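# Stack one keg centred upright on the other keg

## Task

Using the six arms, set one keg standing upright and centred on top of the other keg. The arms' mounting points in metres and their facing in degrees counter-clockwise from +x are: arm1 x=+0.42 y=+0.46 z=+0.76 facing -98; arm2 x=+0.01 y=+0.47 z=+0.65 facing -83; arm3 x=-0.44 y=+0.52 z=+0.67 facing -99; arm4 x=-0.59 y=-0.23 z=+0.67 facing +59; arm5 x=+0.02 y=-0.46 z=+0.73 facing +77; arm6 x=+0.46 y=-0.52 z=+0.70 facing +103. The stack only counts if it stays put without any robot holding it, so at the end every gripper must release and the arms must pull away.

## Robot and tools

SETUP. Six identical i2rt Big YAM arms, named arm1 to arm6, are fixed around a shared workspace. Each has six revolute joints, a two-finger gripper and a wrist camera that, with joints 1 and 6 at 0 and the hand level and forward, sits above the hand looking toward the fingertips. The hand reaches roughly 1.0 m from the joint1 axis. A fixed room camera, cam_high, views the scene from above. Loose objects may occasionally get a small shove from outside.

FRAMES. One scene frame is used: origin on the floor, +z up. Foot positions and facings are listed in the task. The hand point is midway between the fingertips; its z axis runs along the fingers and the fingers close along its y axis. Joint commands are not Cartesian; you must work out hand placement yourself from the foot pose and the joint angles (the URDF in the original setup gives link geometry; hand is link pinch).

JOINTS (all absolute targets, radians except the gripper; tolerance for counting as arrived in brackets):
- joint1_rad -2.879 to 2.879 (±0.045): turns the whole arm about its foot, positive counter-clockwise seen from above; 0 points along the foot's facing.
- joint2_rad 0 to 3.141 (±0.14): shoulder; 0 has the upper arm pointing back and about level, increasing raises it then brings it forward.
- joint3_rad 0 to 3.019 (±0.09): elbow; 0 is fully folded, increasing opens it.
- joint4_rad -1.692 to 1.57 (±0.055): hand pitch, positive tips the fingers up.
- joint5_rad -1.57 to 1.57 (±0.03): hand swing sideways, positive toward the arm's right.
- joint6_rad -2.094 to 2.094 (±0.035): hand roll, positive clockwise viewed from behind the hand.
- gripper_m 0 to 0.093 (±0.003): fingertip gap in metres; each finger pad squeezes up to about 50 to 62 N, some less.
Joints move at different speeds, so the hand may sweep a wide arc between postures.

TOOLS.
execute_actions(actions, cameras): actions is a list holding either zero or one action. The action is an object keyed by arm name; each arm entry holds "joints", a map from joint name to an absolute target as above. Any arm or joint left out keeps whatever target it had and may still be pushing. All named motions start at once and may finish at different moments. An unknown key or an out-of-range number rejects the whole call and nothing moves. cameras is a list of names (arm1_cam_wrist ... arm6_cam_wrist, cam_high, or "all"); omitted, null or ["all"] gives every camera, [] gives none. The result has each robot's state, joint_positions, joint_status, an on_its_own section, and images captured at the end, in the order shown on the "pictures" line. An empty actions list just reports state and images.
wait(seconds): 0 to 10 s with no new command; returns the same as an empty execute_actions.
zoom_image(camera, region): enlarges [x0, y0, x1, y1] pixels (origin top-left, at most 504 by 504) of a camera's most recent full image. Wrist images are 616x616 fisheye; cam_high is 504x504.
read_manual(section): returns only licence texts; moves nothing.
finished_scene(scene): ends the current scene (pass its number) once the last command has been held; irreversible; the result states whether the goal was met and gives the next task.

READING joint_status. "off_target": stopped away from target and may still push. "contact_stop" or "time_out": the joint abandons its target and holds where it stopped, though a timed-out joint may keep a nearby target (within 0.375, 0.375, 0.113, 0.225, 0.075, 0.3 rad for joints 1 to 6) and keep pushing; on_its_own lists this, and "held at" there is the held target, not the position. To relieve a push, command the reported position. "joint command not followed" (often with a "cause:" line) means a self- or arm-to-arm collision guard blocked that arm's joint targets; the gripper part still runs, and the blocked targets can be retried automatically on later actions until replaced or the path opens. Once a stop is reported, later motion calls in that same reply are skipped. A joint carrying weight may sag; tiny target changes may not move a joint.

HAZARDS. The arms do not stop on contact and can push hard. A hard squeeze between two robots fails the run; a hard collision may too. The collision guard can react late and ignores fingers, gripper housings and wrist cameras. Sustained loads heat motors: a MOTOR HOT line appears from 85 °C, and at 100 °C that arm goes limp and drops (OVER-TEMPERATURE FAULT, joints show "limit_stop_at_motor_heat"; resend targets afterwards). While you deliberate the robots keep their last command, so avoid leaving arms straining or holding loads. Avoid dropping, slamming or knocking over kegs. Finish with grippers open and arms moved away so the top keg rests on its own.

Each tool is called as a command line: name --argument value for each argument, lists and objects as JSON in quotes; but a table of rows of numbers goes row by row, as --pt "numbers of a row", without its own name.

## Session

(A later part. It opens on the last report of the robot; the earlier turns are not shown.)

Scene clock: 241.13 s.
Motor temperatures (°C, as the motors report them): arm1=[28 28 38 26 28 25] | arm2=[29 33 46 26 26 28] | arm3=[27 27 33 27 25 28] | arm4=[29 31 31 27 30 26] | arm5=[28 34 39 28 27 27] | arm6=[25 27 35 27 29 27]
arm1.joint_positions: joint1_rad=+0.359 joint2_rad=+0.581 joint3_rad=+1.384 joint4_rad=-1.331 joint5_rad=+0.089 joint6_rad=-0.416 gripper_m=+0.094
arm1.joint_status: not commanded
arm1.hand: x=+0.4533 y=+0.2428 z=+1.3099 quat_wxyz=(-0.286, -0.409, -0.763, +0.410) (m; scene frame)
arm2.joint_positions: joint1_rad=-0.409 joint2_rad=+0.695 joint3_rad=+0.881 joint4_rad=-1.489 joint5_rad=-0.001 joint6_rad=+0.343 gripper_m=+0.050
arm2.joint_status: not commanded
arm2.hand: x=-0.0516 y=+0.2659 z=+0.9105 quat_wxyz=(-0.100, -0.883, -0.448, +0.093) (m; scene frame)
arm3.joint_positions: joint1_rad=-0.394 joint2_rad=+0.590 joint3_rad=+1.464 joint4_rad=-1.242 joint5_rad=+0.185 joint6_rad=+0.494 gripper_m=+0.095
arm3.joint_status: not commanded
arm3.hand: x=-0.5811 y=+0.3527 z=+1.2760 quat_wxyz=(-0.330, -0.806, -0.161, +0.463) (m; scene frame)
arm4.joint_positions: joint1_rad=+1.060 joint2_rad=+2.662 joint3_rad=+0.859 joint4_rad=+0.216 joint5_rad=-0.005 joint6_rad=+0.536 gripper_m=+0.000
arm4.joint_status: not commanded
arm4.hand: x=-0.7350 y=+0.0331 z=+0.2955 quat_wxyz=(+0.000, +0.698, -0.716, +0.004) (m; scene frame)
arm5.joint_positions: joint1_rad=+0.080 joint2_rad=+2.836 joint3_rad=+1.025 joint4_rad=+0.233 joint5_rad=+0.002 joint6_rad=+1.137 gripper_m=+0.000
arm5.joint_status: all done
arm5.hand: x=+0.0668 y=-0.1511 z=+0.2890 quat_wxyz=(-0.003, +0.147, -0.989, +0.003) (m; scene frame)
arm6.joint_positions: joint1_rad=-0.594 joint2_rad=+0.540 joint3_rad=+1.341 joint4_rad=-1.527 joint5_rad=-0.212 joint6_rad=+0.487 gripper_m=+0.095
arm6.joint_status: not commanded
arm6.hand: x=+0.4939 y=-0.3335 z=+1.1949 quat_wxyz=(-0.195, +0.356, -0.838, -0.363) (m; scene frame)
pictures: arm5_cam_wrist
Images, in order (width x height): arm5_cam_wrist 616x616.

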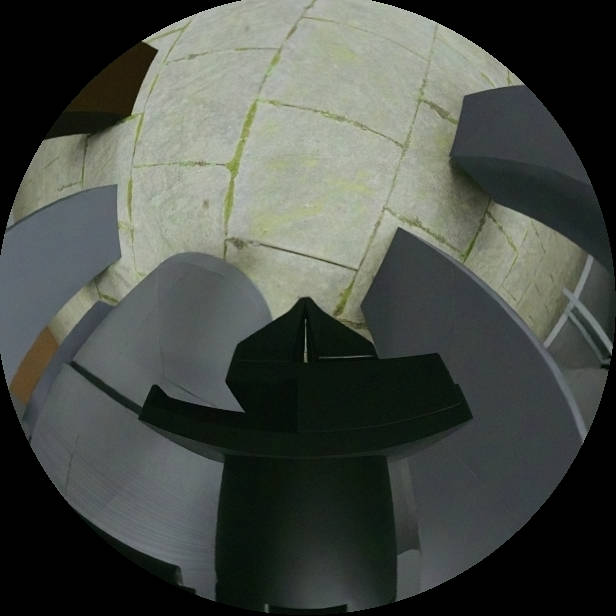

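zoom_image --camera "arm5_cam_wrist" --region '[40, 330, 150, 420]'

execute_actions --actions '[{"arm5":{"joints":{"joint6_rad":-0.3}},"arm4":{"joints":{"joint6_rad":-0.2}}}]' --cameras '["arm5_cam_wrist","arm4_cam_wrist"]'

Region (40, 330, 150, 420) of arm5_cam_wrist's 616x616 image, scaled by 4.582, with more detail than that image has; it fills the top 412 rows of this view, and the rest is white.

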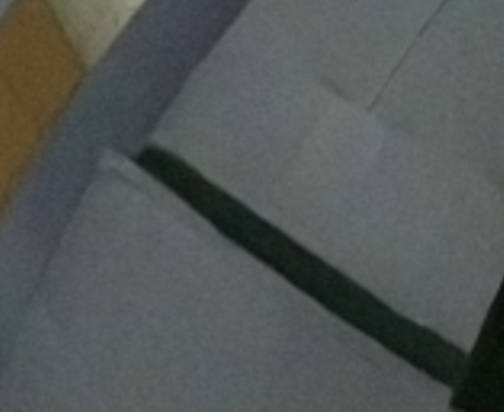

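Scene clock: 253.13 s.
Motor temperatures (°C, as the motors report them): arm1=[28 28 38 26 28 25] | arm2=[29 32 46 26 26 28] | arm3=[27 27 33 27 25 28] | arm4=[29 31 31 27 30 26] | arm5=[28 34 37 28 27 27] | arm6=[25 27 35 27 29 27]
arm1.joint_positions: joint1_rad=+0.359 joint2_rad=+0.581 joint3_rad=+1.384 joint4_rad=-1.331 joint5_rad=+0.089 joint6_rad=-0.416 gripper_m=+0.094
arm1.joint_status: not commanded
arm1.hand: x=+0.4533 y=+0.2428 z=+1.3099 quat_wxyz=(-0.286, -0.409, -0.763, +0.410) (m; scene frame)
arm2.joint_positions: joint1_rad=-0.409 joint2_rad=+0.695 joint3_rad=+0.881 joint4_rad=-1.489 joint5_rad=-0.001 joint6_rad=+0.343 gripper_m=+0.050
arm2.joint_status: not commanded
arm2.hand: x=-0.0516 y=+0.2659 z=+0.9105 quat_wxyz=(-0.100, -0.883, -0.448, +0.093) (m; scene frame)
arm3.joint_positions: joint1_rad=-0.394 joint2_rad=+0.590 joint3_rad=+1.464 joint4_rad=-1.242 joint5_rad=+0.185 joint6_rad=+0.494 gripper_m=+0.095
arm3.joint_status: not commanded
arm3.hand: x=-0.5811 y=+0.3527 z=+1.2760 quat_wxyz=(-0.330, -0.806, -0.161, +0.463) (m; scene frame)
arm4.joint_positions: joint1_rad=+1.060 joint2_rad=+2.662 joint3_rad=+0.859 joint4_rad=+0.216 joint5_rad=-0.004 joint6_rad=-0.184 gripper_m=+0.000
arm4.joint_status: all done
arm4.hand: x=-0.7350 y=+0.0331 z=+0.2955 quat_wxyz=(+0.001, +0.906, -0.424, +0.004) (m; scene frame)
arm5.joint_positions: joint1_rad=+0.080 joint2_rad=+2.836 joint3_rad=+1.025 joint4_rad=+0.233 joint5_rad=+0.002 joint6_rad=-0.289 gripper_m=+0.000
arm5.joint_status: all done
arm5.hand: x=+0.0668 y=-0.1511 z=+0.2890 quat_wxyz=(-0.001, +0.758, -0.652, +0.004) (m; scene frame)
arm6.joint_positions: joint1_rad=-0.594 joint2_rad=+0.540 joint3_rad=+1.341 joint4_rad=-1.527 joint5_rad=-0.212 joint6_rad=+0.487 gripper_m=+0.095
arm6.joint_status: not commanded
arm6.hand: x=+0.4939 y=-0.3335 z=+1.1949 quat_wxyz=(-0.195, +0.356, -0.838, -0.363) (m; scene frame)
pictures: arm4_cam_wrist, arm5_cam_wrist
Images, in order (width x height): arm4_cam_wrist 616x616, arm5_cam_wrist 616x616.

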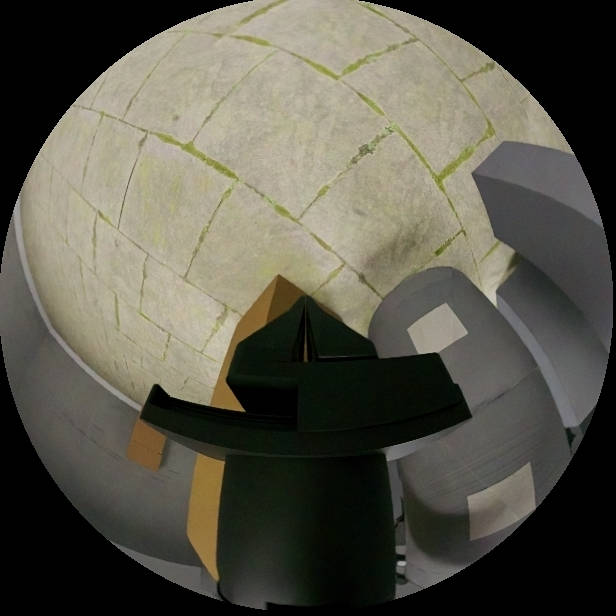

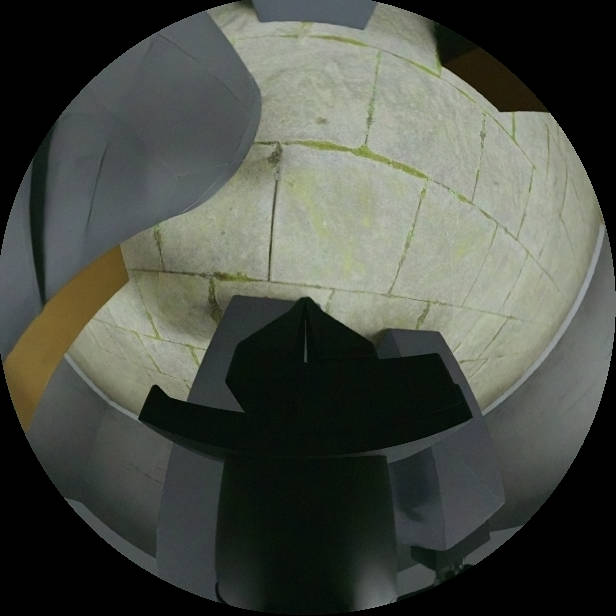

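execute_actions --actions '[{"arm5":{"joints":{"joint2_rad":1.4,"joint3_rad":0.83,"joint4_rad":-1.0,"joint6_rad":1.855,"gripper_m":0.06}},"arm2":{"joints":{"joint1_rad":0.075,"joint6_rad":-0.1,"gripper_m":0}},"arm3":{"joints":{"joint1_rad":0.634,"joint2_rad":0.9,"joint3_rad":0.78,"joint4_rad":-1.4,"joint5_rad":0,"joint6_rad":1.77,"gripper_m":0.06}},"arm4":{"joints":{"joint6_rad":0.3}}}]' --cameras '[]'

execute_actions --actions '[{"arm5":{"joints":{"joint1_rad":0.82,"joint2_rad":1.5,"joint4_rad":-0.9}},"arm2":{"joints":{"joint2_rad":2.687,"joint3_rad":0.891,"joint4_rad":0.225}},"arm3":{"joints":{"joint2_rad":1.273,"joint3_rad":0.735,"joint4_rad":-1.024}}}]' --cameras '["arm2_cam_wrist","arm3_cam_wrist","arm5_cam_wrist","arm4_cam_wrist"]'

Scene clock: 273.90 s.
Motor temperatures (°C, as the motors report them): arm1=[28 29 39 26 28 25] | arm2=[29 31 47 26 26 28] | arm3=[27 27 33 27 25 28] | arm4=[29 31 31 27 30 26] | arm5=[28 34 35 28 27 27] | arm6=[25 27 35 27 29 27]
arm1.joint_positions: joint1_rad=+0.359 joint2_rad=+0.581 joint3_rad=+1.384 joint4_rad=-1.331 joint5_rad=+0.089 joint6_rad=-0.416 gripper_m=+0.094
arm1.joint_status: not commanded
arm1.hand: x=+0.4533 y=+0.2428 z=+1.3099 quat_wxyz=(-0.286, -0.409, -0.763, +0.410) (m; scene frame)
arm2.joint_positions: joint1_rad=+0.066 joint2_rad=+0.695 joint3_rad=+0.881 joint4_rad=-1.489 joint5_rad=+0.000 joint6_rad=-0.085 gripper_m=+0.001
arm2.joint_status: all done
arm2.hand: x=+0.0493 y=+0.2605 z=+0.9105 quat_wxyz=(-0.101, -0.599, -0.789, +0.092) (m; scene frame)
arm3.joint_positions: joint1_rad=+0.629 joint2_rad=+0.911 joint3_rad=+0.775 joint4_rad=-1.386 joint5_rad=-0.002 joint6_rad=+1.762 gripper_m=+0.060
arm3.joint_status: all done
arm3.hand: x=-0.3345 y=+0.3113 z=+0.8466 quat_wxyz=(-0.023, -0.990, -0.138, -0.008) (m; scene frame)
arm4.joint_positions: joint1_rad=+1.060 joint2_rad=+2.662 joint3_rad=+0.859 joint4_rad=+0.216 joint5_rad=-0.004 joint6_rad=+0.284 gripper_m=+0.000
arm4.joint_status: all done
arm4.hand: x=-0.7350 y=+0.0331 z=+0.2955 quat_wxyz=(+0.000, +0.783, -0.622, +0.004) (m; scene frame)
arm5.joint_positions: joint1_rad=+0.080 joint2_rad=+1.400 joint3_rad=+0.836 joint4_rad=-0.990 joint5_rad=+0.002 joint6_rad=+1.845 gripper_m=+0.060
arm5.joint_status: all done
arm5.hand: x=+0.0693 y=-0.1124 z=+0.7918 quat_wxyz=(-0.003, -0.205, -0.979, -0.010) (m; scene frame)
arm6.joint_positions: joint1_rad=-0.594 joint2_rad=+0.540 joint3_rad=+1.341 joint4_rad=-1.527 joint5_rad=-0.212 joint6_rad=+0.487 gripper_m=+0.095
arm6.joint_status: not commanded
arm6.hand: x=+0.4939 y=-0.3335 z=+1.1949 quat_wxyz=(-0.195, +0.356, -0.838, -0.363) (m; scene frame)
pictures: none
No camera images: the call's "cameras" was empty. Leave "cameras" out to get every camera's image.

Scene clock: 276.07 s.
Motor temperatures (°C, as the motors report them): arm1=[28 29 39 26 28 25] | arm2=[29 31 46 26 26 28] | arm3=[27 27 33 27 25 28] | arm4=[29 31 31 27 30 26] | arm5=[28 34 35 28 27 27] | arm6=[25 27 35 27 29 27]
arm1.joint_positions: joint1_rad=+0.359 joint2_rad=+0.581 joint3_rad=+1.384 joint4_rad=-1.331 joint5_rad=+0.089 joint6_rad=-0.416 gripper_m=+0.094
arm1.joint_status: not commanded
arm1.hand: x=+0.4533 y=+0.2428 z=+1.3099 quat_wxyz=(-0.286, -0.409, -0.763, +0.410) (m; scene frame)
arm2.joint_positions: joint1_rad=+0.066 joint2_rad=+2.685 joint3_rad=+0.883 joint4_rad=+0.210 joint5_rad=+0.000 joint6_rad=-0.085 gripper_m=+0.001
arm2.joint_status: all done
arm2.hand: x=+0.0651 y=+0.1736 z=+0.2713 quat_wxyz=(+0.005, -0.605, -0.796, -0.004) (m; scene frame)
arm3.joint_positions: joint1_rad=+0.629 joint2_rad=+1.273 joint3_rad=+0.730 joint4_rad=-1.040 joint5_rad=-0.002 joint6_rad=+1.763 gripper_m=+0.060
arm3.joint_status: all done
arm3.hand: x=-0.3050 y=+0.2527 z=+0.7415 quat_wxyz=(+0.007, -0.990, -0.137, +0.002) (m; scene frame)
arm4.joint_positions: joint1_rad=+1.060 joint2_rad=+2.662 joint3_rad=+0.859 joint4_rad=+0.216 joint5_rad=-0.004 joint6_rad=+0.284 gripper_m=+0.000
arm4.joint_status: not commanded
arm4.hand: x=-0.7350 y=+0.0331 z=+0.2955 quat_wxyz=(+0.000, +0.783, -0.622, +0.004) (m; scene frame)
arm5.joint_positions: joint1_rad=+0.822 joint2_rad=+1.493 joint3_rad=+0.836 joint4_rad=-0.907 joint5_rad=+0.002 joint6_rad=+1.845 gripper_m=+0.060
arm5.joint_status: all done
arm5.hand: x=-0.1862 y=-0.1595 z=+0.7587 quat_wxyz=(-0.003, +0.164, -0.986, -0.004) (m; scene frame)
arm6.joint_positions: joint1_rad=-0.594 joint2_rad=+0.540 joint3_rad=+1.341 joint4_rad=-1.527 joint5_rad=-0.212 joint6_rad=+0.487 gripper_m=+0.095
arm6.joint_status: not commanded
arm6.hand: x=+0.4939 y=-0.3335 z=+1.1949 quat_wxyz=(-0.195, +0.356, -0.838, -0.363) (m; scene frame)
pictures: arm2_cam_wrist, arm3_cam_wrist, arm4_cam_wrist, arm5_cam_wrist
Images, in order (width x height): arm2_cam_wrist 616x616, arm3_cam_wrist 616x616, arm4_cam_wrist 616x616, arm5_cam_wrist 616x616.

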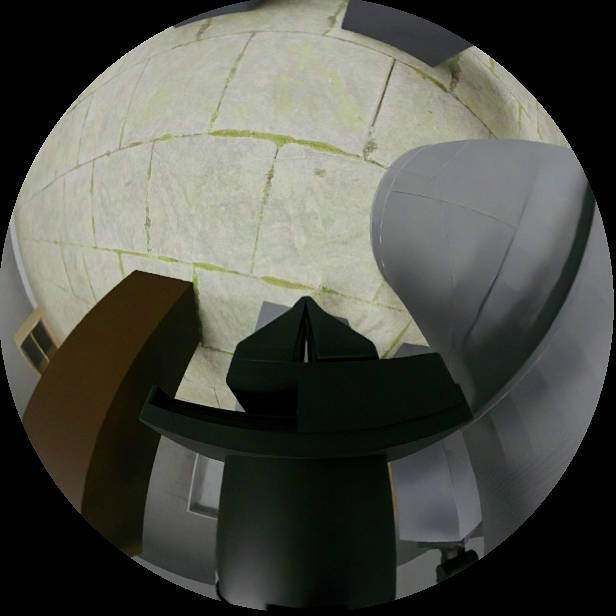

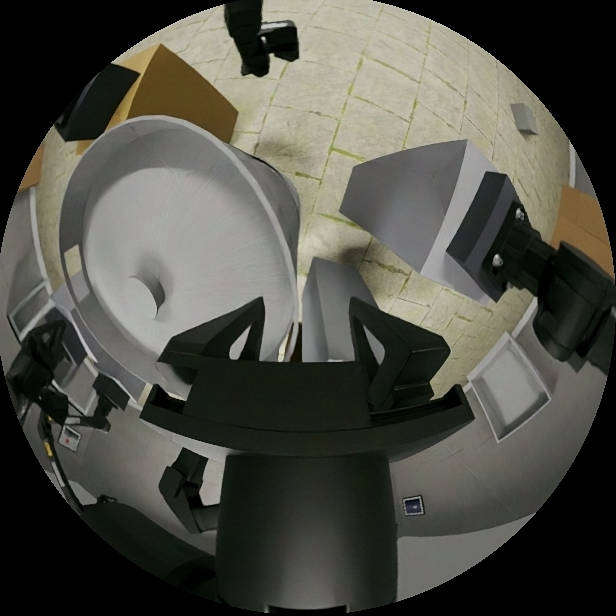

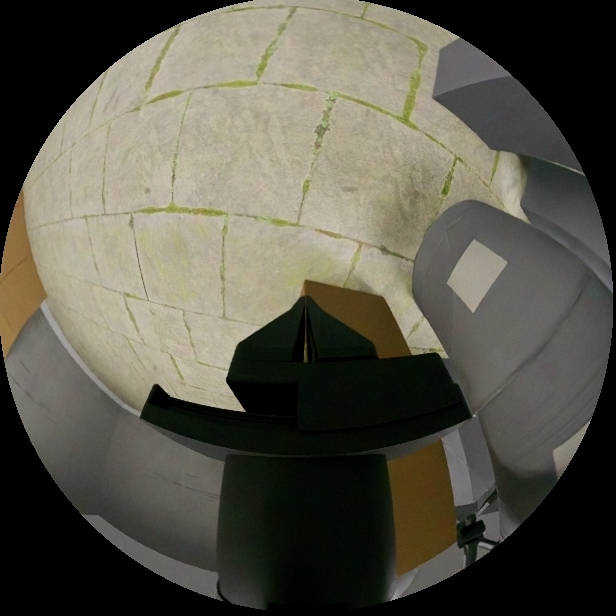

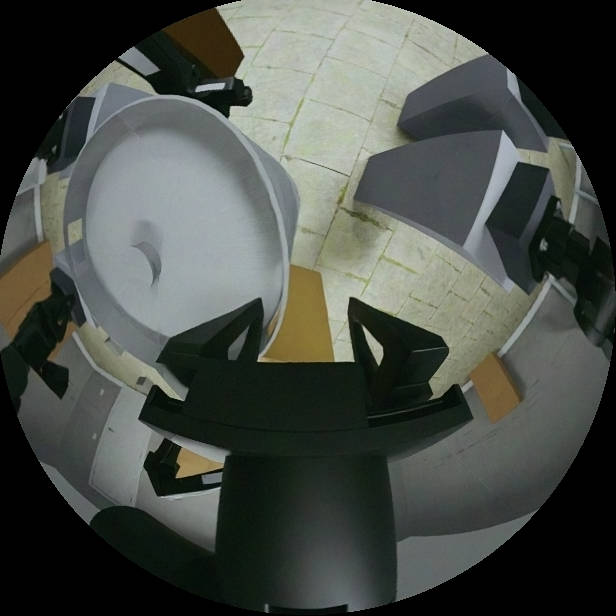

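zoom_image --camera "arm2_cam_wrist" --region '[436, 130, 616, 430]'

zoom_image --camera "arm4_cam_wrist" --region '[436, 200, 616, 450]'

execute_actions --actions '[]' --cameras '["cam_high"]'

zoom_image --camera "cam_high" --region '[170, 140, 330, 220]'

Region (436, 130, 616, 430) of arm2_cam_wrist's 616x616 image, scaled by 1.680, with more detail than that image has; it fills the left 302 columns of this view, and the rest is white.

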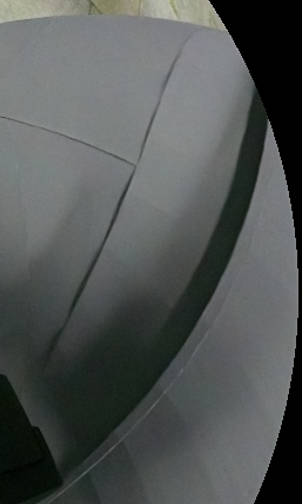

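Region (436, 200, 616, 450) of arm4_cam_wrist's 616x616 image, scaled by 2.016, with more detail than that image has; it fills the left 363 columns of this view, and the rest is white.

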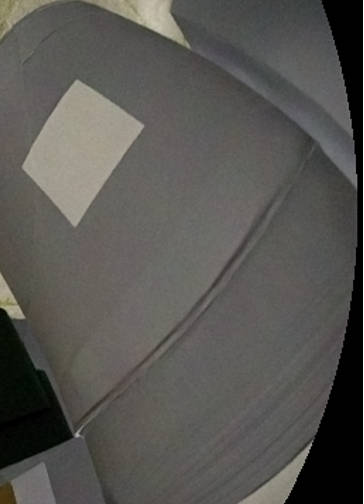

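Scene clock: 280.27 s.
Motor temperatures (°C, as the motors report them): arm1=[28 29 39 26 28 25] | arm2=[29 31 44 26 26 28] | arm3=[27 27 33 27 25 28] | arm4=[29 31 31 27 30 26] | arm5=[28 34 35 28 27 27] | arm6=[25 27 35 27 29 27]
arm1.joint_positions: joint1_rad=+0.359 joint2_rad=+0.581 joint3_rad=+1.384 joint4_rad=-1.331 joint5_rad=+0.089 joint6_rad=-0.416 gripper_m=+0.094
arm1.joint_status: not commanded
arm1.hand: x=+0.4533 y=+0.2428 z=+1.3099 quat_wxyz=(-0.286, -0.409, -0.763, +0.410) (m; scene frame)
arm2.joint_positions: joint1_rad=+0.066 joint2_rad=+2.685 joint3_rad=+0.883 joint4_rad=+0.210 joint5_rad=+0.000 joint6_rad=-0.085 gripper_m=+0.001
arm2.joint_status: all done
arm2.hand: x=+0.0651 y=+0.1736 z=+0.2713 quat_wxyz=(+0.005, -0.605, -0.796, -0.004) (m; scene frame)
arm3.joint_positions: joint1_rad=+0.629 joint2_rad=+1.273 joint3_rad=+0.730 joint4_rad=-1.040 joint5_rad=-0.002 joint6_rad=+1.763 gripper_m=+0.060
arm3.joint_status: all done
arm3.hand: x=-0.3050 y=+0.2527 z=+0.7415 quat_wxyz=(+0.007, -0.990, -0.137, +0.002) (m; scene frame)
arm4.joint_positions: joint1_rad=+1.060 joint2_rad=+2.662 joint3_rad=+0.859 joint4_rad=+0.216 joint5_rad=-0.004 joint6_rad=+0.284 gripper_m=+0.000
arm4.joint_status: not commanded
arm4.hand: x=-0.7350 y=+0.0331 z=+0.2955 quat_wxyz=(+0.000, +0.783, -0.622, +0.004) (m; scene frame)
arm5.joint_positions: joint1_rad=+0.822 joint2_rad=+1.493 joint3_rad=+0.836 joint4_rad=-0.907 joint5_rad=+0.002 joint6_rad=+1.845 gripper_m=+0.060
arm5.joint_status: all done
arm5.hand: x=-0.1862 y=-0.1595 z=+0.7587 quat_wxyz=(-0.003, +0.164, -0.986, -0.004) (m; scene frame)
arm6.joint_positions: joint1_rad=-0.594 joint2_rad=+0.540 joint3_rad=+1.341 joint4_rad=-1.527 joint5_rad=-0.212 joint6_rad=+0.487 gripper_m=+0.095
arm6.joint_status: not commanded
arm6.hand: x=+0.4939 y=-0.3335 z=+1.1949 quat_wxyz=(-0.195, +0.356, -0.838, -0.363) (m; scene frame)
pictures: cam_high
Images, in order (width x height): cam_high 504x504.

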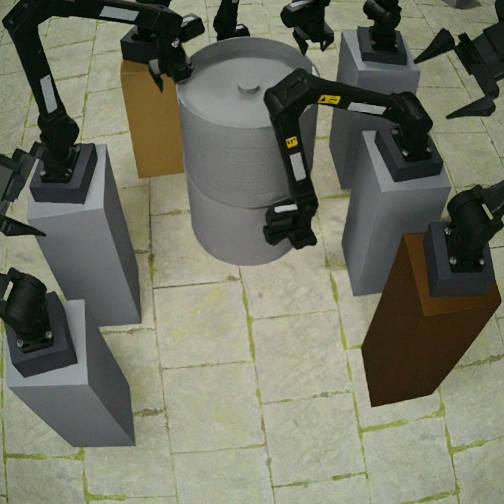

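Region (170, 140, 330, 220) of cam_high's 504x504 image, scaled by 3.150, with more detail than that image has.

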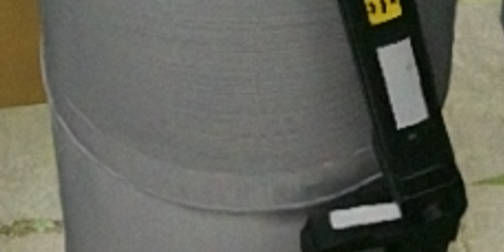

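execute_actions --actions '[{"arm5":{"joints":{"joint2_rad":1.735,"joint3_rad":0.825,"joint4_rad":-0.655}},"arm3":{"joints":{"joint1_rad":0.585,"joint2_rad":1.432,"joint3_rad":0.642,"joint4_rad":-0.76,"joint6_rad":1.72}}}]' --cameras '["arm3_cam_wrist","arm5_cam_wrist"]'

Scene clock: 288.73 s.
Motor temperatures (°C, as the motors report them): arm1=[28 29 39 26 28 25] | arm2=[29 31 41 26 26 28] | arm3=[27 27 33 27 25 28] | arm4=[29 31 31 27 30 26] | arm5=[28 33 35 28 27 27] | arm6=[25 27 35 27 29 27]
arm1.joint_positions: joint1_rad=+0.359 joint2_rad=+0.581 joint3_rad=+1.384 joint4_rad=-1.331 joint5_rad=+0.089 joint6_rad=-0.416 gripper_m=+0.094
arm1.joint_status: not commanded
arm1.hand: x=+0.4533 y=+0.2428 z=+1.3099 quat_wxyz=(-0.286, -0.409, -0.763, +0.410) (m; scene frame)
arm2.joint_positions: joint1_rad=+0.066 joint2_rad=+2.685 joint3_rad=+0.883 joint4_rad=+0.210 joint5_rad=+0.000 joint6_rad=-0.085 gripper_m=+0.001
arm2.joint_status: not commanded
arm2.hand: x=+0.0651 y=+0.1736 z=+0.2713 quat_wxyz=(+0.005, -0.605, -0.796, -0.004) (m; scene frame)
arm3.joint_positions: joint1_rad=+0.589 joint2_rad=+1.437 joint3_rad=+0.631 joint4_rad=-0.780 joint5_rad=-0.002 joint6_rad=+1.728 gripper_m=+0.060
arm3.joint_status: all done
arm3.hand: x=-0.3162 y=+0.2478 z=+0.6657 quat_wxyz=(+0.008, -0.991, -0.135, +0.002) (m; scene frame)
arm4.joint_positions: joint1_rad=+1.060 joint2_rad=+2.662 joint3_rad=+0.859 joint4_rad=+0.216 joint5_rad=-0.004 joint6_rad=+0.284 gripper_m=+0.000
arm4.joint_status: not commanded
arm4.hand: x=-0.7350 y=+0.0331 z=+0.2955 quat_wxyz=(+0.000, +0.783, -0.622, +0.004) (m; scene frame)
arm5.joint_positions: joint1_rad=+0.822 joint2_rad=+1.732 joint3_rad=+0.824 joint4_rad=-0.665 joint5_rad=+0.002 joint6_rad=+1.845 gripper_m=+0.060
arm5.joint_status: all done
arm5.hand: x=-0.1969 y=-0.1430 z=+0.6711 quat_wxyz=(-0.005, +0.164, -0.987, +0.000) (m; scene frame)
arm6.joint_positions: joint1_rad=-0.594 joint2_rad=+0.540 joint3_rad=+1.341 joint4_rad=-1.527 joint5_rad=-0.212 joint6_rad=+0.487 gripper_m=+0.095
arm6.joint_status: not commanded
arm6.hand: x=+0.4939 y=-0.3335 z=+1.1949 quat_wxyz=(-0.195, +0.356, -0.838, -0.363) (m; scene frame)
pictures: arm3_cam_wrist, arm5_cam_wrist
Images, in order (width x height): arm3_cam_wrist 616x616, arm5_cam_wrist 616x616.

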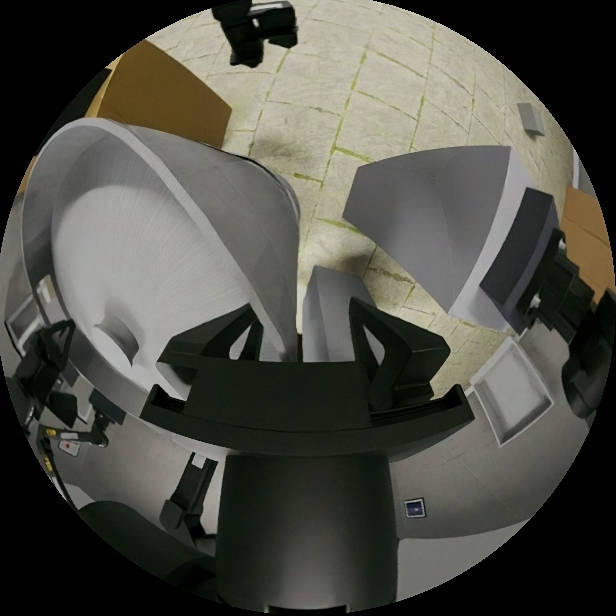

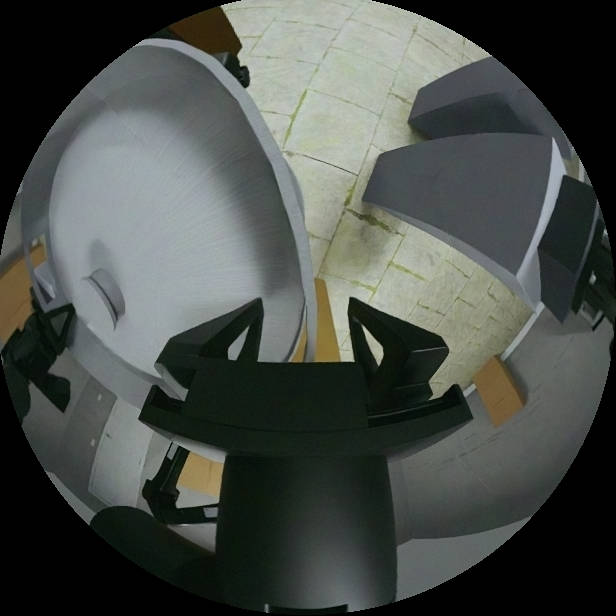

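execute_actions --actions '[{"arm5":{"joints":{"joint1_rad":0.79,"joint6_rad":1.8}},"arm3":{"joints":{"joint1_rad":0.66,"joint3_rad":0.68,"joint4_rad":-0.76,"joint6_rad":1.79}}}]' --cameras '["arm3_cam_wrist","arm5_cam_wrist"]'

Scene clock: 293.73 s.
Motor temperatures (°C, as the motors report them): arm1=[28 29 39 26 28 25] | arm2=[29 32 40 26 26 28] | arm3=[27 27 32 27 25 28] | arm4=[29 31 31 27 30 26] | arm5=[28 33 35 28 27 27] | arm6=[25 27 35 27 29 27]
arm1.joint_positions: joint1_rad=+0.359 joint2_rad=+0.581 joint3_rad=+1.384 joint4_rad=-1.331 joint5_rad=+0.089 joint6_rad=-0.416 gripper_m=+0.094
arm1.joint_status: not commanded
arm1.hand: x=+0.4533 y=+0.2428 z=+1.3099 quat_wxyz=(-0.286, -0.409, -0.763, +0.410) (m; scene frame)
arm2.joint_positions: joint1_rad=+0.066 joint2_rad=+2.685 joint3_rad=+0.883 joint4_rad=+0.210 joint5_rad=+0.000 joint6_rad=-0.085 gripper_m=+0.001
arm2.joint_status: not commanded
arm2.hand: x=+0.0651 y=+0.1736 z=+0.2713 quat_wxyz=(+0.005, -0.605, -0.796, -0.004) (m; scene frame)
arm3.joint_positions: joint1_rad=+0.659 joint2_rad=+1.437 joint3_rad=+0.649 joint4_rad=-0.775 joint5_rad=+0.000 joint6_rad=+1.782 gripper_m=+0.060
arm3.joint_status: all done
arm3.hand: x=-0.2926 y=+0.2475 z=+0.6705 quat_wxyz=(-0.003, -0.990, -0.143, -0.001) (m; scene frame)
arm4.joint_positions: joint1_rad=+1.060 joint2_rad=+2.662 joint3_rad=+0.859 joint4_rad=+0.216 joint5_rad=-0.004 joint6_rad=+0.284 gripper_m=+0.000
arm4.joint_status: not commanded
arm4.hand: x=-0.7350 y=+0.0331 z=+0.2955 quat_wxyz=(+0.000, +0.783, -0.622, +0.004) (m; scene frame)
arm5.joint_positions: joint1_rad=+0.792 joint2_rad=+1.732 joint3_rad=+0.824 joint4_rad=-0.665 joint5_rad=+0.002 joint6_rad=+1.811 gripper_m=+0.060
arm5.joint_status: all done
arm5.hand: x=-0.1873 y=-0.1366 z=+0.6712 quat_wxyz=(-0.005, +0.166, -0.986, +0.000) (m; scene frame)
arm6.joint_positions: joint1_rad=-0.594 joint2_rad=+0.540 joint3_rad=+1.341 joint4_rad=-1.527 joint5_rad=-0.212 joint6_rad=+0.487 gripper_m=+0.095
arm6.joint_status: not commanded
arm6.hand: x=+0.4939 y=-0.3335 z=+1.1949 quat_wxyz=(-0.195, +0.356, -0.838, -0.363) (m; scene frame)
pictures: arm3_cam_wrist, arm5_cam_wrist
Images, in order (width x height): arm3_cam_wrist 616x616, arm5_cam_wrist 616x616.

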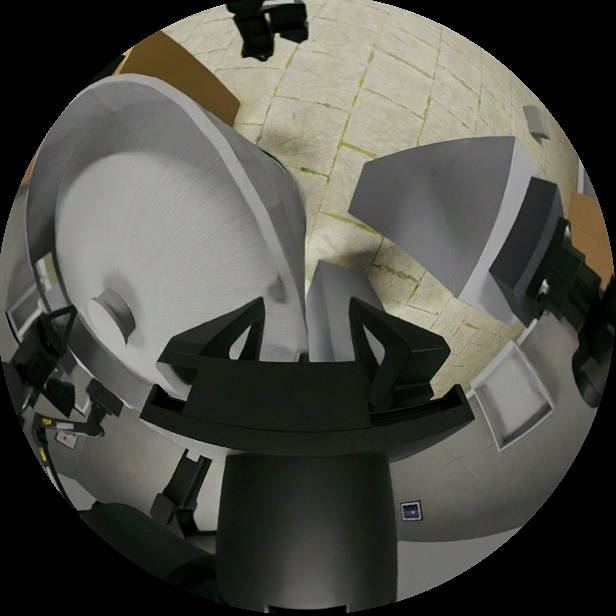

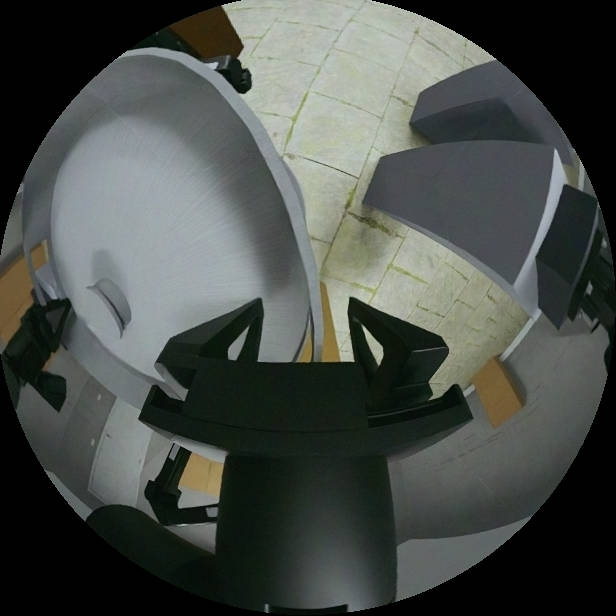

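execute_actions --actions '[{"arm5":{"joints":{"joint4_rad":-0.7,"gripper_m":0}},"arm3":{"joints":{"gripper_m":0}}}]' --cameras '[]'

execute_actions --actions '[{"arm5":{"joints":{"joint2_rad":1.5,"joint3_rad":0.935,"joint4_rad":-0.72}},"arm3":{"joints":{"joint2_rad":1.21,"joint3_rad":0.76,"joint4_rad":-0.82}}}]' --cameras '["arm2_cam_wrist","arm3_cam_wrist","arm5_cam_wrist","arm4_cam_wrist"]'

Scene clock: 298.03 s.
Motor temperatures (°C, as the motors report them): arm1=[28 29 39 26 28 25] | arm2=[29 32 39 26 26 28] | arm3=[27 27 33 27 25 28] | arm4=[29 32 31 27 30 26] | arm5=[28 33 35 28 27 27] | arm6=[25 27 35 27 29 27]
arm1.joint_positions: joint1_rad=+0.359 joint2_rad=+0.581 joint3_rad=+1.384 joint4_rad=-1.331 joint5_rad=+0.089 joint6_rad=-0.416 gripper_m=+0.094
arm1.joint_status: not commanded
arm1.hand: x=+0.4533 y=+0.2428 z=+1.3099 quat_wxyz=(-0.286, -0.409, -0.763, +0.410) (m; scene frame)
arm2.joint_positions: joint1_rad=+0.066 joint2_rad=+2.685 joint3_rad=+0.883 joint4_rad=+0.210 joint5_rad=+0.000 joint6_rad=-0.085 gripper_m=+0.001
arm2.joint_status: not commanded
arm2.hand: x=+0.0651 y=+0.1736 z=+0.2713 quat_wxyz=(+0.005, -0.605, -0.796, -0.004) (m; scene frame)
arm3.joint_positions: joint1_rad=+0.659 joint2_rad=+1.437 joint3_rad=+0.651 joint4_rad=-0.769 joint5_rad=+0.002 joint6_rad=+1.762 gripper_m=+0.002
arm3.joint_status: all done
arm3.hand: x=-0.2918 y=+0.2452 z=+0.6710 quat_wxyz=(-0.007, -0.988, -0.153, -0.001) (m; scene frame)
arm4.joint_positions: joint1_rad=+1.060 joint2_rad=+2.662 joint3_rad=+0.859 joint4_rad=+0.216 joint5_rad=-0.004 joint6_rad=+0.284 gripper_m=+0.000
arm4.joint_status: not commanded
arm4.hand: x=-0.7350 y=+0.0331 z=+0.2955 quat_wxyz=(+0.000, +0.783, -0.622, +0.004) (m; scene frame)
arm5.joint_positions: joint1_rad=+0.792 joint2_rad=+1.732 joint3_rad=+0.824 joint4_rad=-0.684 joint5_rad=+0.002 joint6_rad=+1.832 gripper_m=+0.001
arm5.joint_status: all done
arm5.hand: x=-0.1847 y=-0.1403 z=+0.6712 quat_wxyz=(-0.009, +0.155, -0.988, +0.008) (m; scene frame)
arm6.joint_positions: joint1_rad=-0.594 joint2_rad=+0.540 joint3_rad=+1.341 joint4_rad=-1.527 joint5_rad=-0.212 joint6_rad=+0.487 gripper_m=+0.095
arm6.joint_status: not commanded
arm6.hand: x=+0.4939 y=-0.3335 z=+1.1949 quat_wxyz=(-0.195, +0.356, -0.838, -0.363) (m; scene frame)
pictures: none
No camera images: the call's "cameras" was empty. Leave "cameras" out to get every camera's image.

Scene clock: 300.17 s.
Motor temperatures (°C, as the motors report them): arm1=[28 29 39 26 28 25] | arm2=[29 32 39 26 26 28] | arm3=[27 27 33 27 25 28] | arm4=[29 32 31 27 30 26] | arm5=[28 34 36 28 27 27] | arm6=[25 27 35 27 29 27]
arm1.joint_positions: joint1_rad=+0.359 joint2_rad=+0.581 joint3_rad=+1.384 joint4_rad=-1.331 joint5_rad=+0.089 joint6_rad=-0.416 gripper_m=+0.094
arm1.joint_status: not commanded
arm1.hand: x=+0.4533 y=+0.2428 z=+1.3099 quat_wxyz=(-0.286, -0.409, -0.763, +0.410) (m; scene frame)
arm2.joint_positions: joint1_rad=+0.066 joint2_rad=+2.685 joint3_rad=+0.883 joint4_rad=+0.210 joint5_rad=+0.000 joint6_rad=-0.085 gripper_m=+0.001
arm2.joint_status: not commanded
arm2.hand: x=+0.0651 y=+0.1736 z=+0.2713 quat_wxyz=(+0.005, -0.605, -0.796, -0.004) (m; scene frame)
arm3.joint_positions: joint1_rad=+0.659 joint2_rad=+1.418 joint3_rad=+0.652 joint4_rad=-0.776 joint5_rad=+0.001 joint6_rad=+1.761 gripper_m=+0.002
arm3.joint_status: joint2_rad time_out (moved -0.019 of -0.227); joint3_rad time_out (moved +0.001 of +0.109); the others done
arm3.on_its_own: joint2_rad reads +1.418 and still pushes toward +1.210 since a time_out; joint3_rad reads +0.652 and still pushes toward +0.760 since a time_out
arm3.hand: x=-0.2910 y=+0.2441 z=+0.6770 quat_wxyz=(-0.013, -0.988, -0.153, -0.004) (m; scene frame)
arm4.joint_positions: joint1_rad=+1.060 joint2_rad=+2.662 joint3_rad=+0.859 joint4_rad=+0.216 joint5_rad=-0.004 joint6_rad=+0.284 gripper_m=+0.000
arm4.joint_status: not commanded
arm4.hand: x=-0.7350 y=+0.0331 z=+0.2955 quat_wxyz=(+0.000, +0.783, -0.622, +0.004) (m; scene frame)
arm5.joint_positions: joint1_rad=+0.792 joint2_rad=+1.707 joint3_rad=+0.826 joint4_rad=-0.679 joint5_rad=+0.004 joint6_rad=+1.829 gripper_m=+0.001
arm5.joint_status: joint2_rad time_out (moved -0.025 of -0.232); joint3_rad time_out (moved +0.001 of +0.111); the others done
arm5.on_its_own: joint2_rad reads +1.707 and still pushes toward +1.500 since a time_out; joint3_rad reads +0.826 and still pushes toward +0.935 since a time_out
arm5.hand: x=-0.1878 y=-0.1347 z=+0.6806 quat_wxyz=(-0.003, +0.156, -0.988, -0.007) (m; scene frame)
arm6.joint_positions: joint1_rad=-0.594 joint2_rad=+0.540 joint3_rad=+1.341 joint4_rad=-1.527 joint5_rad=-0.212 joint6_rad=+0.487 gripper_m=+0.095
arm6.joint_status: not commanded
arm6.hand: x=+0.4939 y=-0.3335 z=+1.1949 quat_wxyz=(-0.195, +0.356, -0.838, -0.363) (m; scene frame)
pictures: arm2_cam_wrist, arm3_cam_wrist, arm4_cam_wrist, arm5_cam_wrist
Images, in order (width x height): arm2_cam_wrist 616x616, arm3_cam_wrist 616x616, arm4_cam_wrist 616x616, arm5_cam_wrist 616x616.

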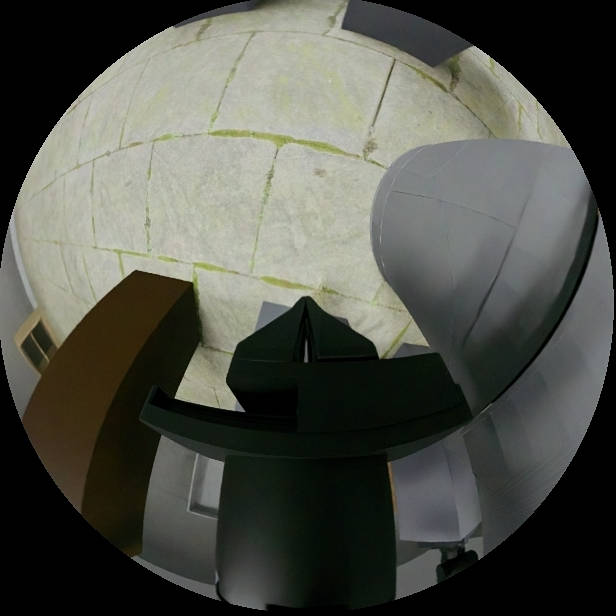

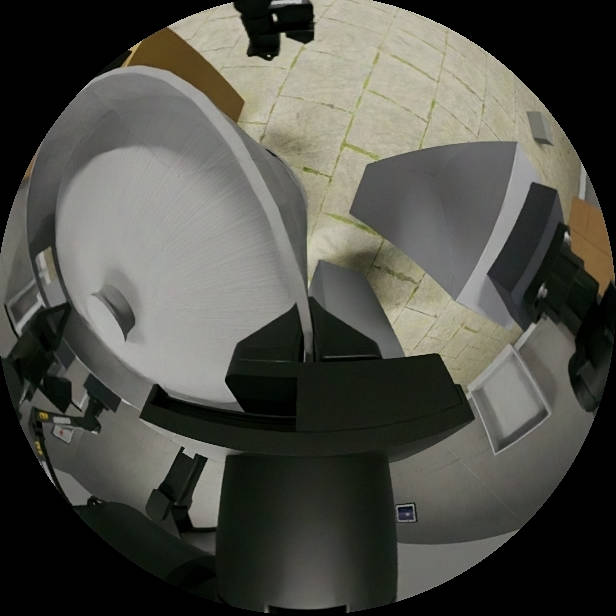

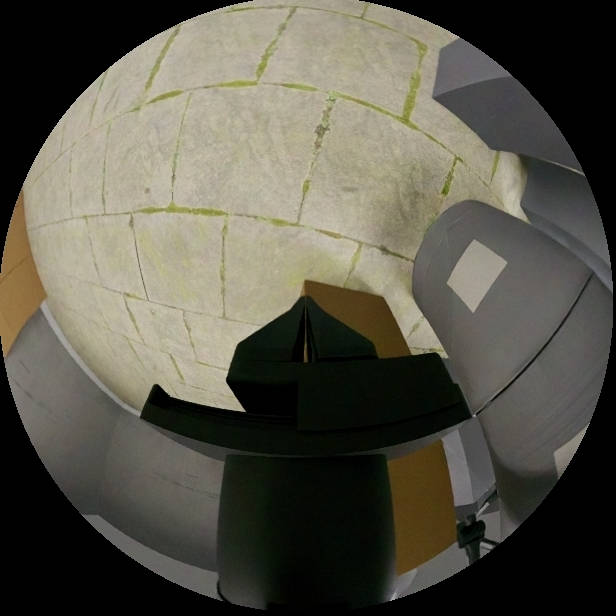

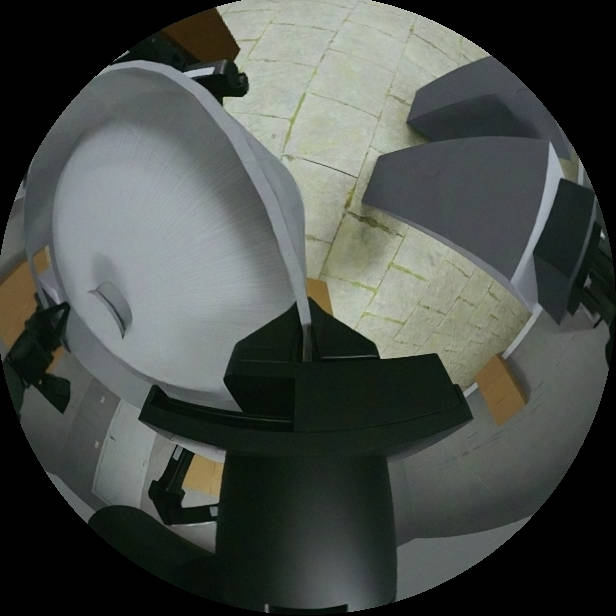

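execute_actions --actions '[{"arm5":{"joints":{"joint1_rad":0.835,"joint6_rad":1.865}},"arm3":{"joints":{"joint1_rad":0.61,"joint6_rad":1.72}}}]' --cameras '["arm2_cam_wrist","arm4_cam_wrist","cam_high"]'

zoom_image --camera "arm2_cam_wrist" --region '[436, 130, 616, 430]'

zoom_image --camera "arm4_cam_wrist" --region '[436, 200, 616, 450]'

zoom_image --camera "cam_high" --region '[170, 140, 330, 220]'

Scene clock: 305.90 s.
Motor temperatures (°C, as the motors report them): arm1=[28 29 39 26 28 25] | arm2=[29 32 38 26 26 28] | arm3=[27 28 36 27 25 28] | arm4=[29 32 31 27 30 26] | arm5=[28 36 37 28 27 27] | arm6=[25 27 35 27 29 27]
arm1.joint_positions: joint1_rad=+0.359 joint2_rad=+0.581 joint3_rad=+1.384 joint4_rad=-1.331 joint5_rad=+0.089 joint6_rad=-0.416 gripper_m=+0.094
arm1.joint_status: not commanded
arm1.hand: x=+0.4533 y=+0.2428 z=+1.3099 quat_wxyz=(-0.286, -0.409, -0.763, +0.410) (m; scene frame)
arm2.joint_positions: joint1_rad=+0.066 joint2_rad=+2.685 joint3_rad=+0.883 joint4_rad=+0.210 joint5_rad=+0.000 joint6_rad=-0.085 gripper_m=+0.001
arm2.joint_status: not commanded
arm2.hand: x=+0.0651 y=+0.1736 z=+0.2713 quat_wxyz=(+0.005, -0.605, -0.796, -0.004) (m; scene frame)
arm3.joint_positions: joint1_rad=+0.614 joint2_rad=+1.416 joint3_rad=+0.652 joint4_rad=-0.776 joint5_rad=+0.000 joint6_rad=+1.708 gripper_m=+0.002
arm3.joint_status: all done
arm3.on_its_own: joint2_rad reads +1.416 and still pushes toward +1.210 since a time_out; joint3_rad reads +0.652 and still pushes toward +0.760 since a time_out
arm3.hand: x=-0.3031 y=+0.2376 z=+0.6777 quat_wxyz=(-0.015, -0.987, -0.157, -0.004) (m; scene frame)
arm4.joint_positions: joint1_rad=+1.060 joint2_rad=+2.662 joint3_rad=+0.859 joint4_rad=+0.216 joint5_rad=-0.004 joint6_rad=+0.284 gripper_m=+0.000
arm4.joint_status: not commanded
arm4.hand: x=-0.7350 y=+0.0331 z=+0.2955 quat_wxyz=(+0.000, +0.783, -0.622, +0.004) (m; scene frame)
arm5.joint_positions: joint1_rad=+0.827 joint2_rad=+1.704 joint3_rad=+0.826 joint4_rad=-0.679 joint5_rad=+0.008 joint6_rad=+1.866 gripper_m=+0.001
arm5.joint_status: all done
arm5.on_its_own: joint2_rad reads +1.704 and still pushes toward +1.500 since a time_out; joint3_rad reads +0.826 and still pushes toward +0.935 since a time_out
arm5.hand: x=-0.1989 y=-0.1416 z=+0.6813 quat_wxyz=(-0.004, +0.156, -0.988, -0.008) (m; scene frame)
arm6.joint_positions: joint1_rad=-0.594 joint2_rad=+0.540 joint3_rad=+1.341 joint4_rad=-1.527 joint5_rad=-0.212 joint6_rad=+0.487 gripper_m=+0.095
arm6.joint_status: not commanded
arm6.hand: x=+0.4939 y=-0.3335 z=+1.1949 quat_wxyz=(-0.195, +0.356, -0.838, -0.363) (m; scene frame)
pictures: arm2_cam_wrist, arm4_cam_wrist, cam_high
Images, in order (width x height): arm2_cam_wrist 616x616, arm4_cam_wrist 616x616, cam_high 504x504.

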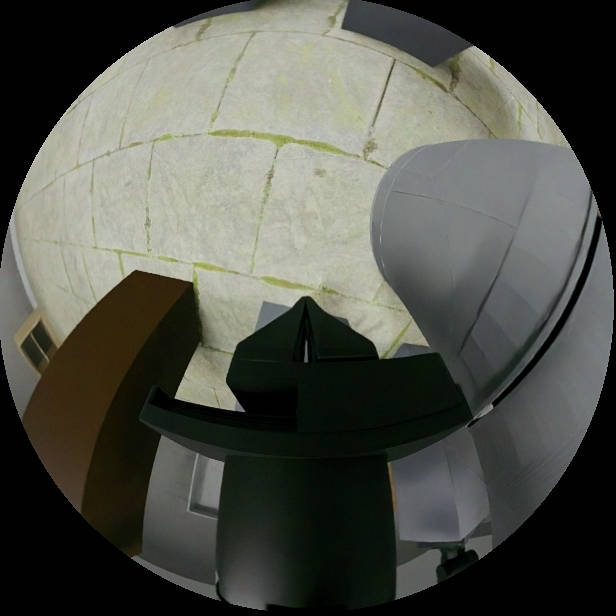

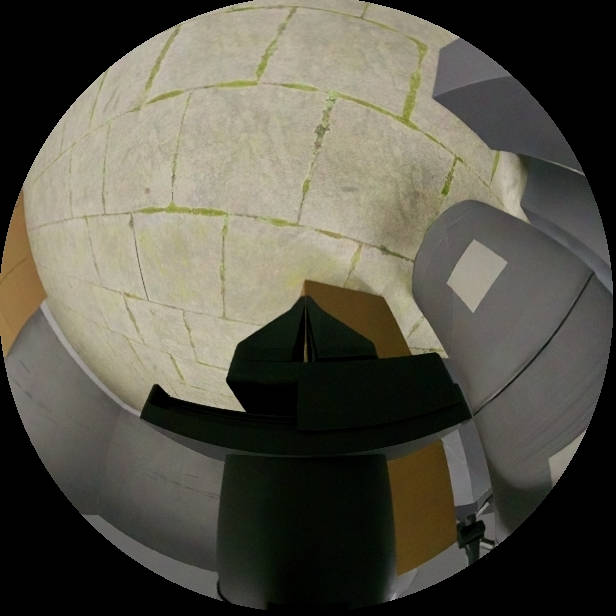

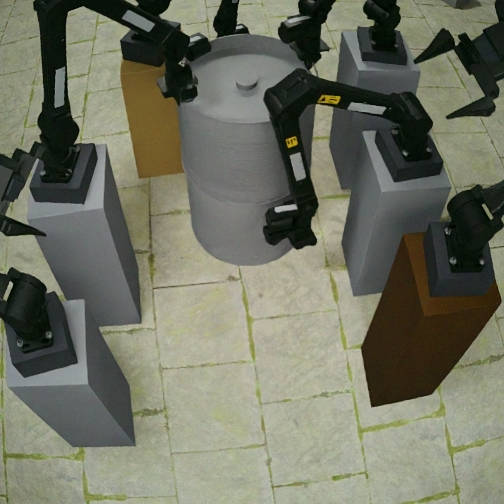

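Region (436, 130, 616, 430) of arm2_cam_wrist's 616x616 image, scaled by 1.680, with more detail than that image has; it fills the left 302 columns of this view, and the rest is white.

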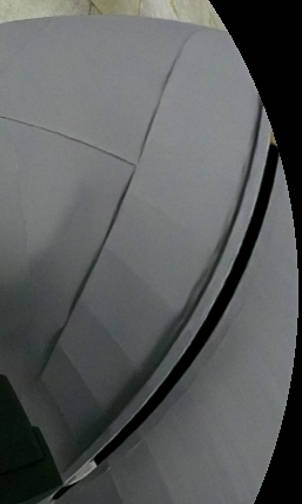

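Region (436, 200, 616, 450) of arm4_cam_wrist's 616x616 image, scaled by 2.016, with more detail than that image has; it fills the left 363 columns of this view, and the rest is white.

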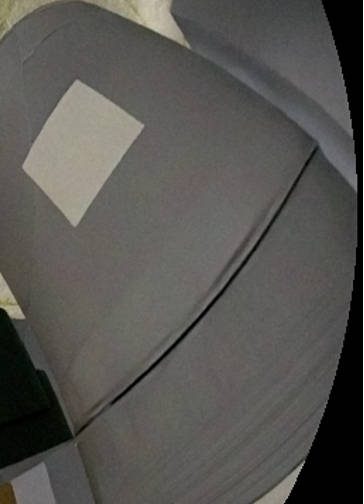

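Region (170, 140, 330, 220) of cam_high's 504x504 image, scaled by 3.150, with more detail than that image has.

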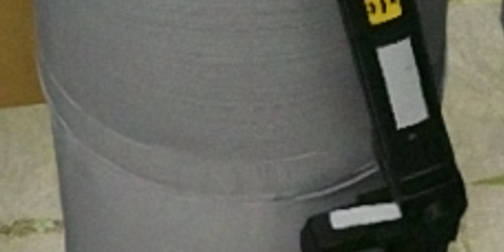

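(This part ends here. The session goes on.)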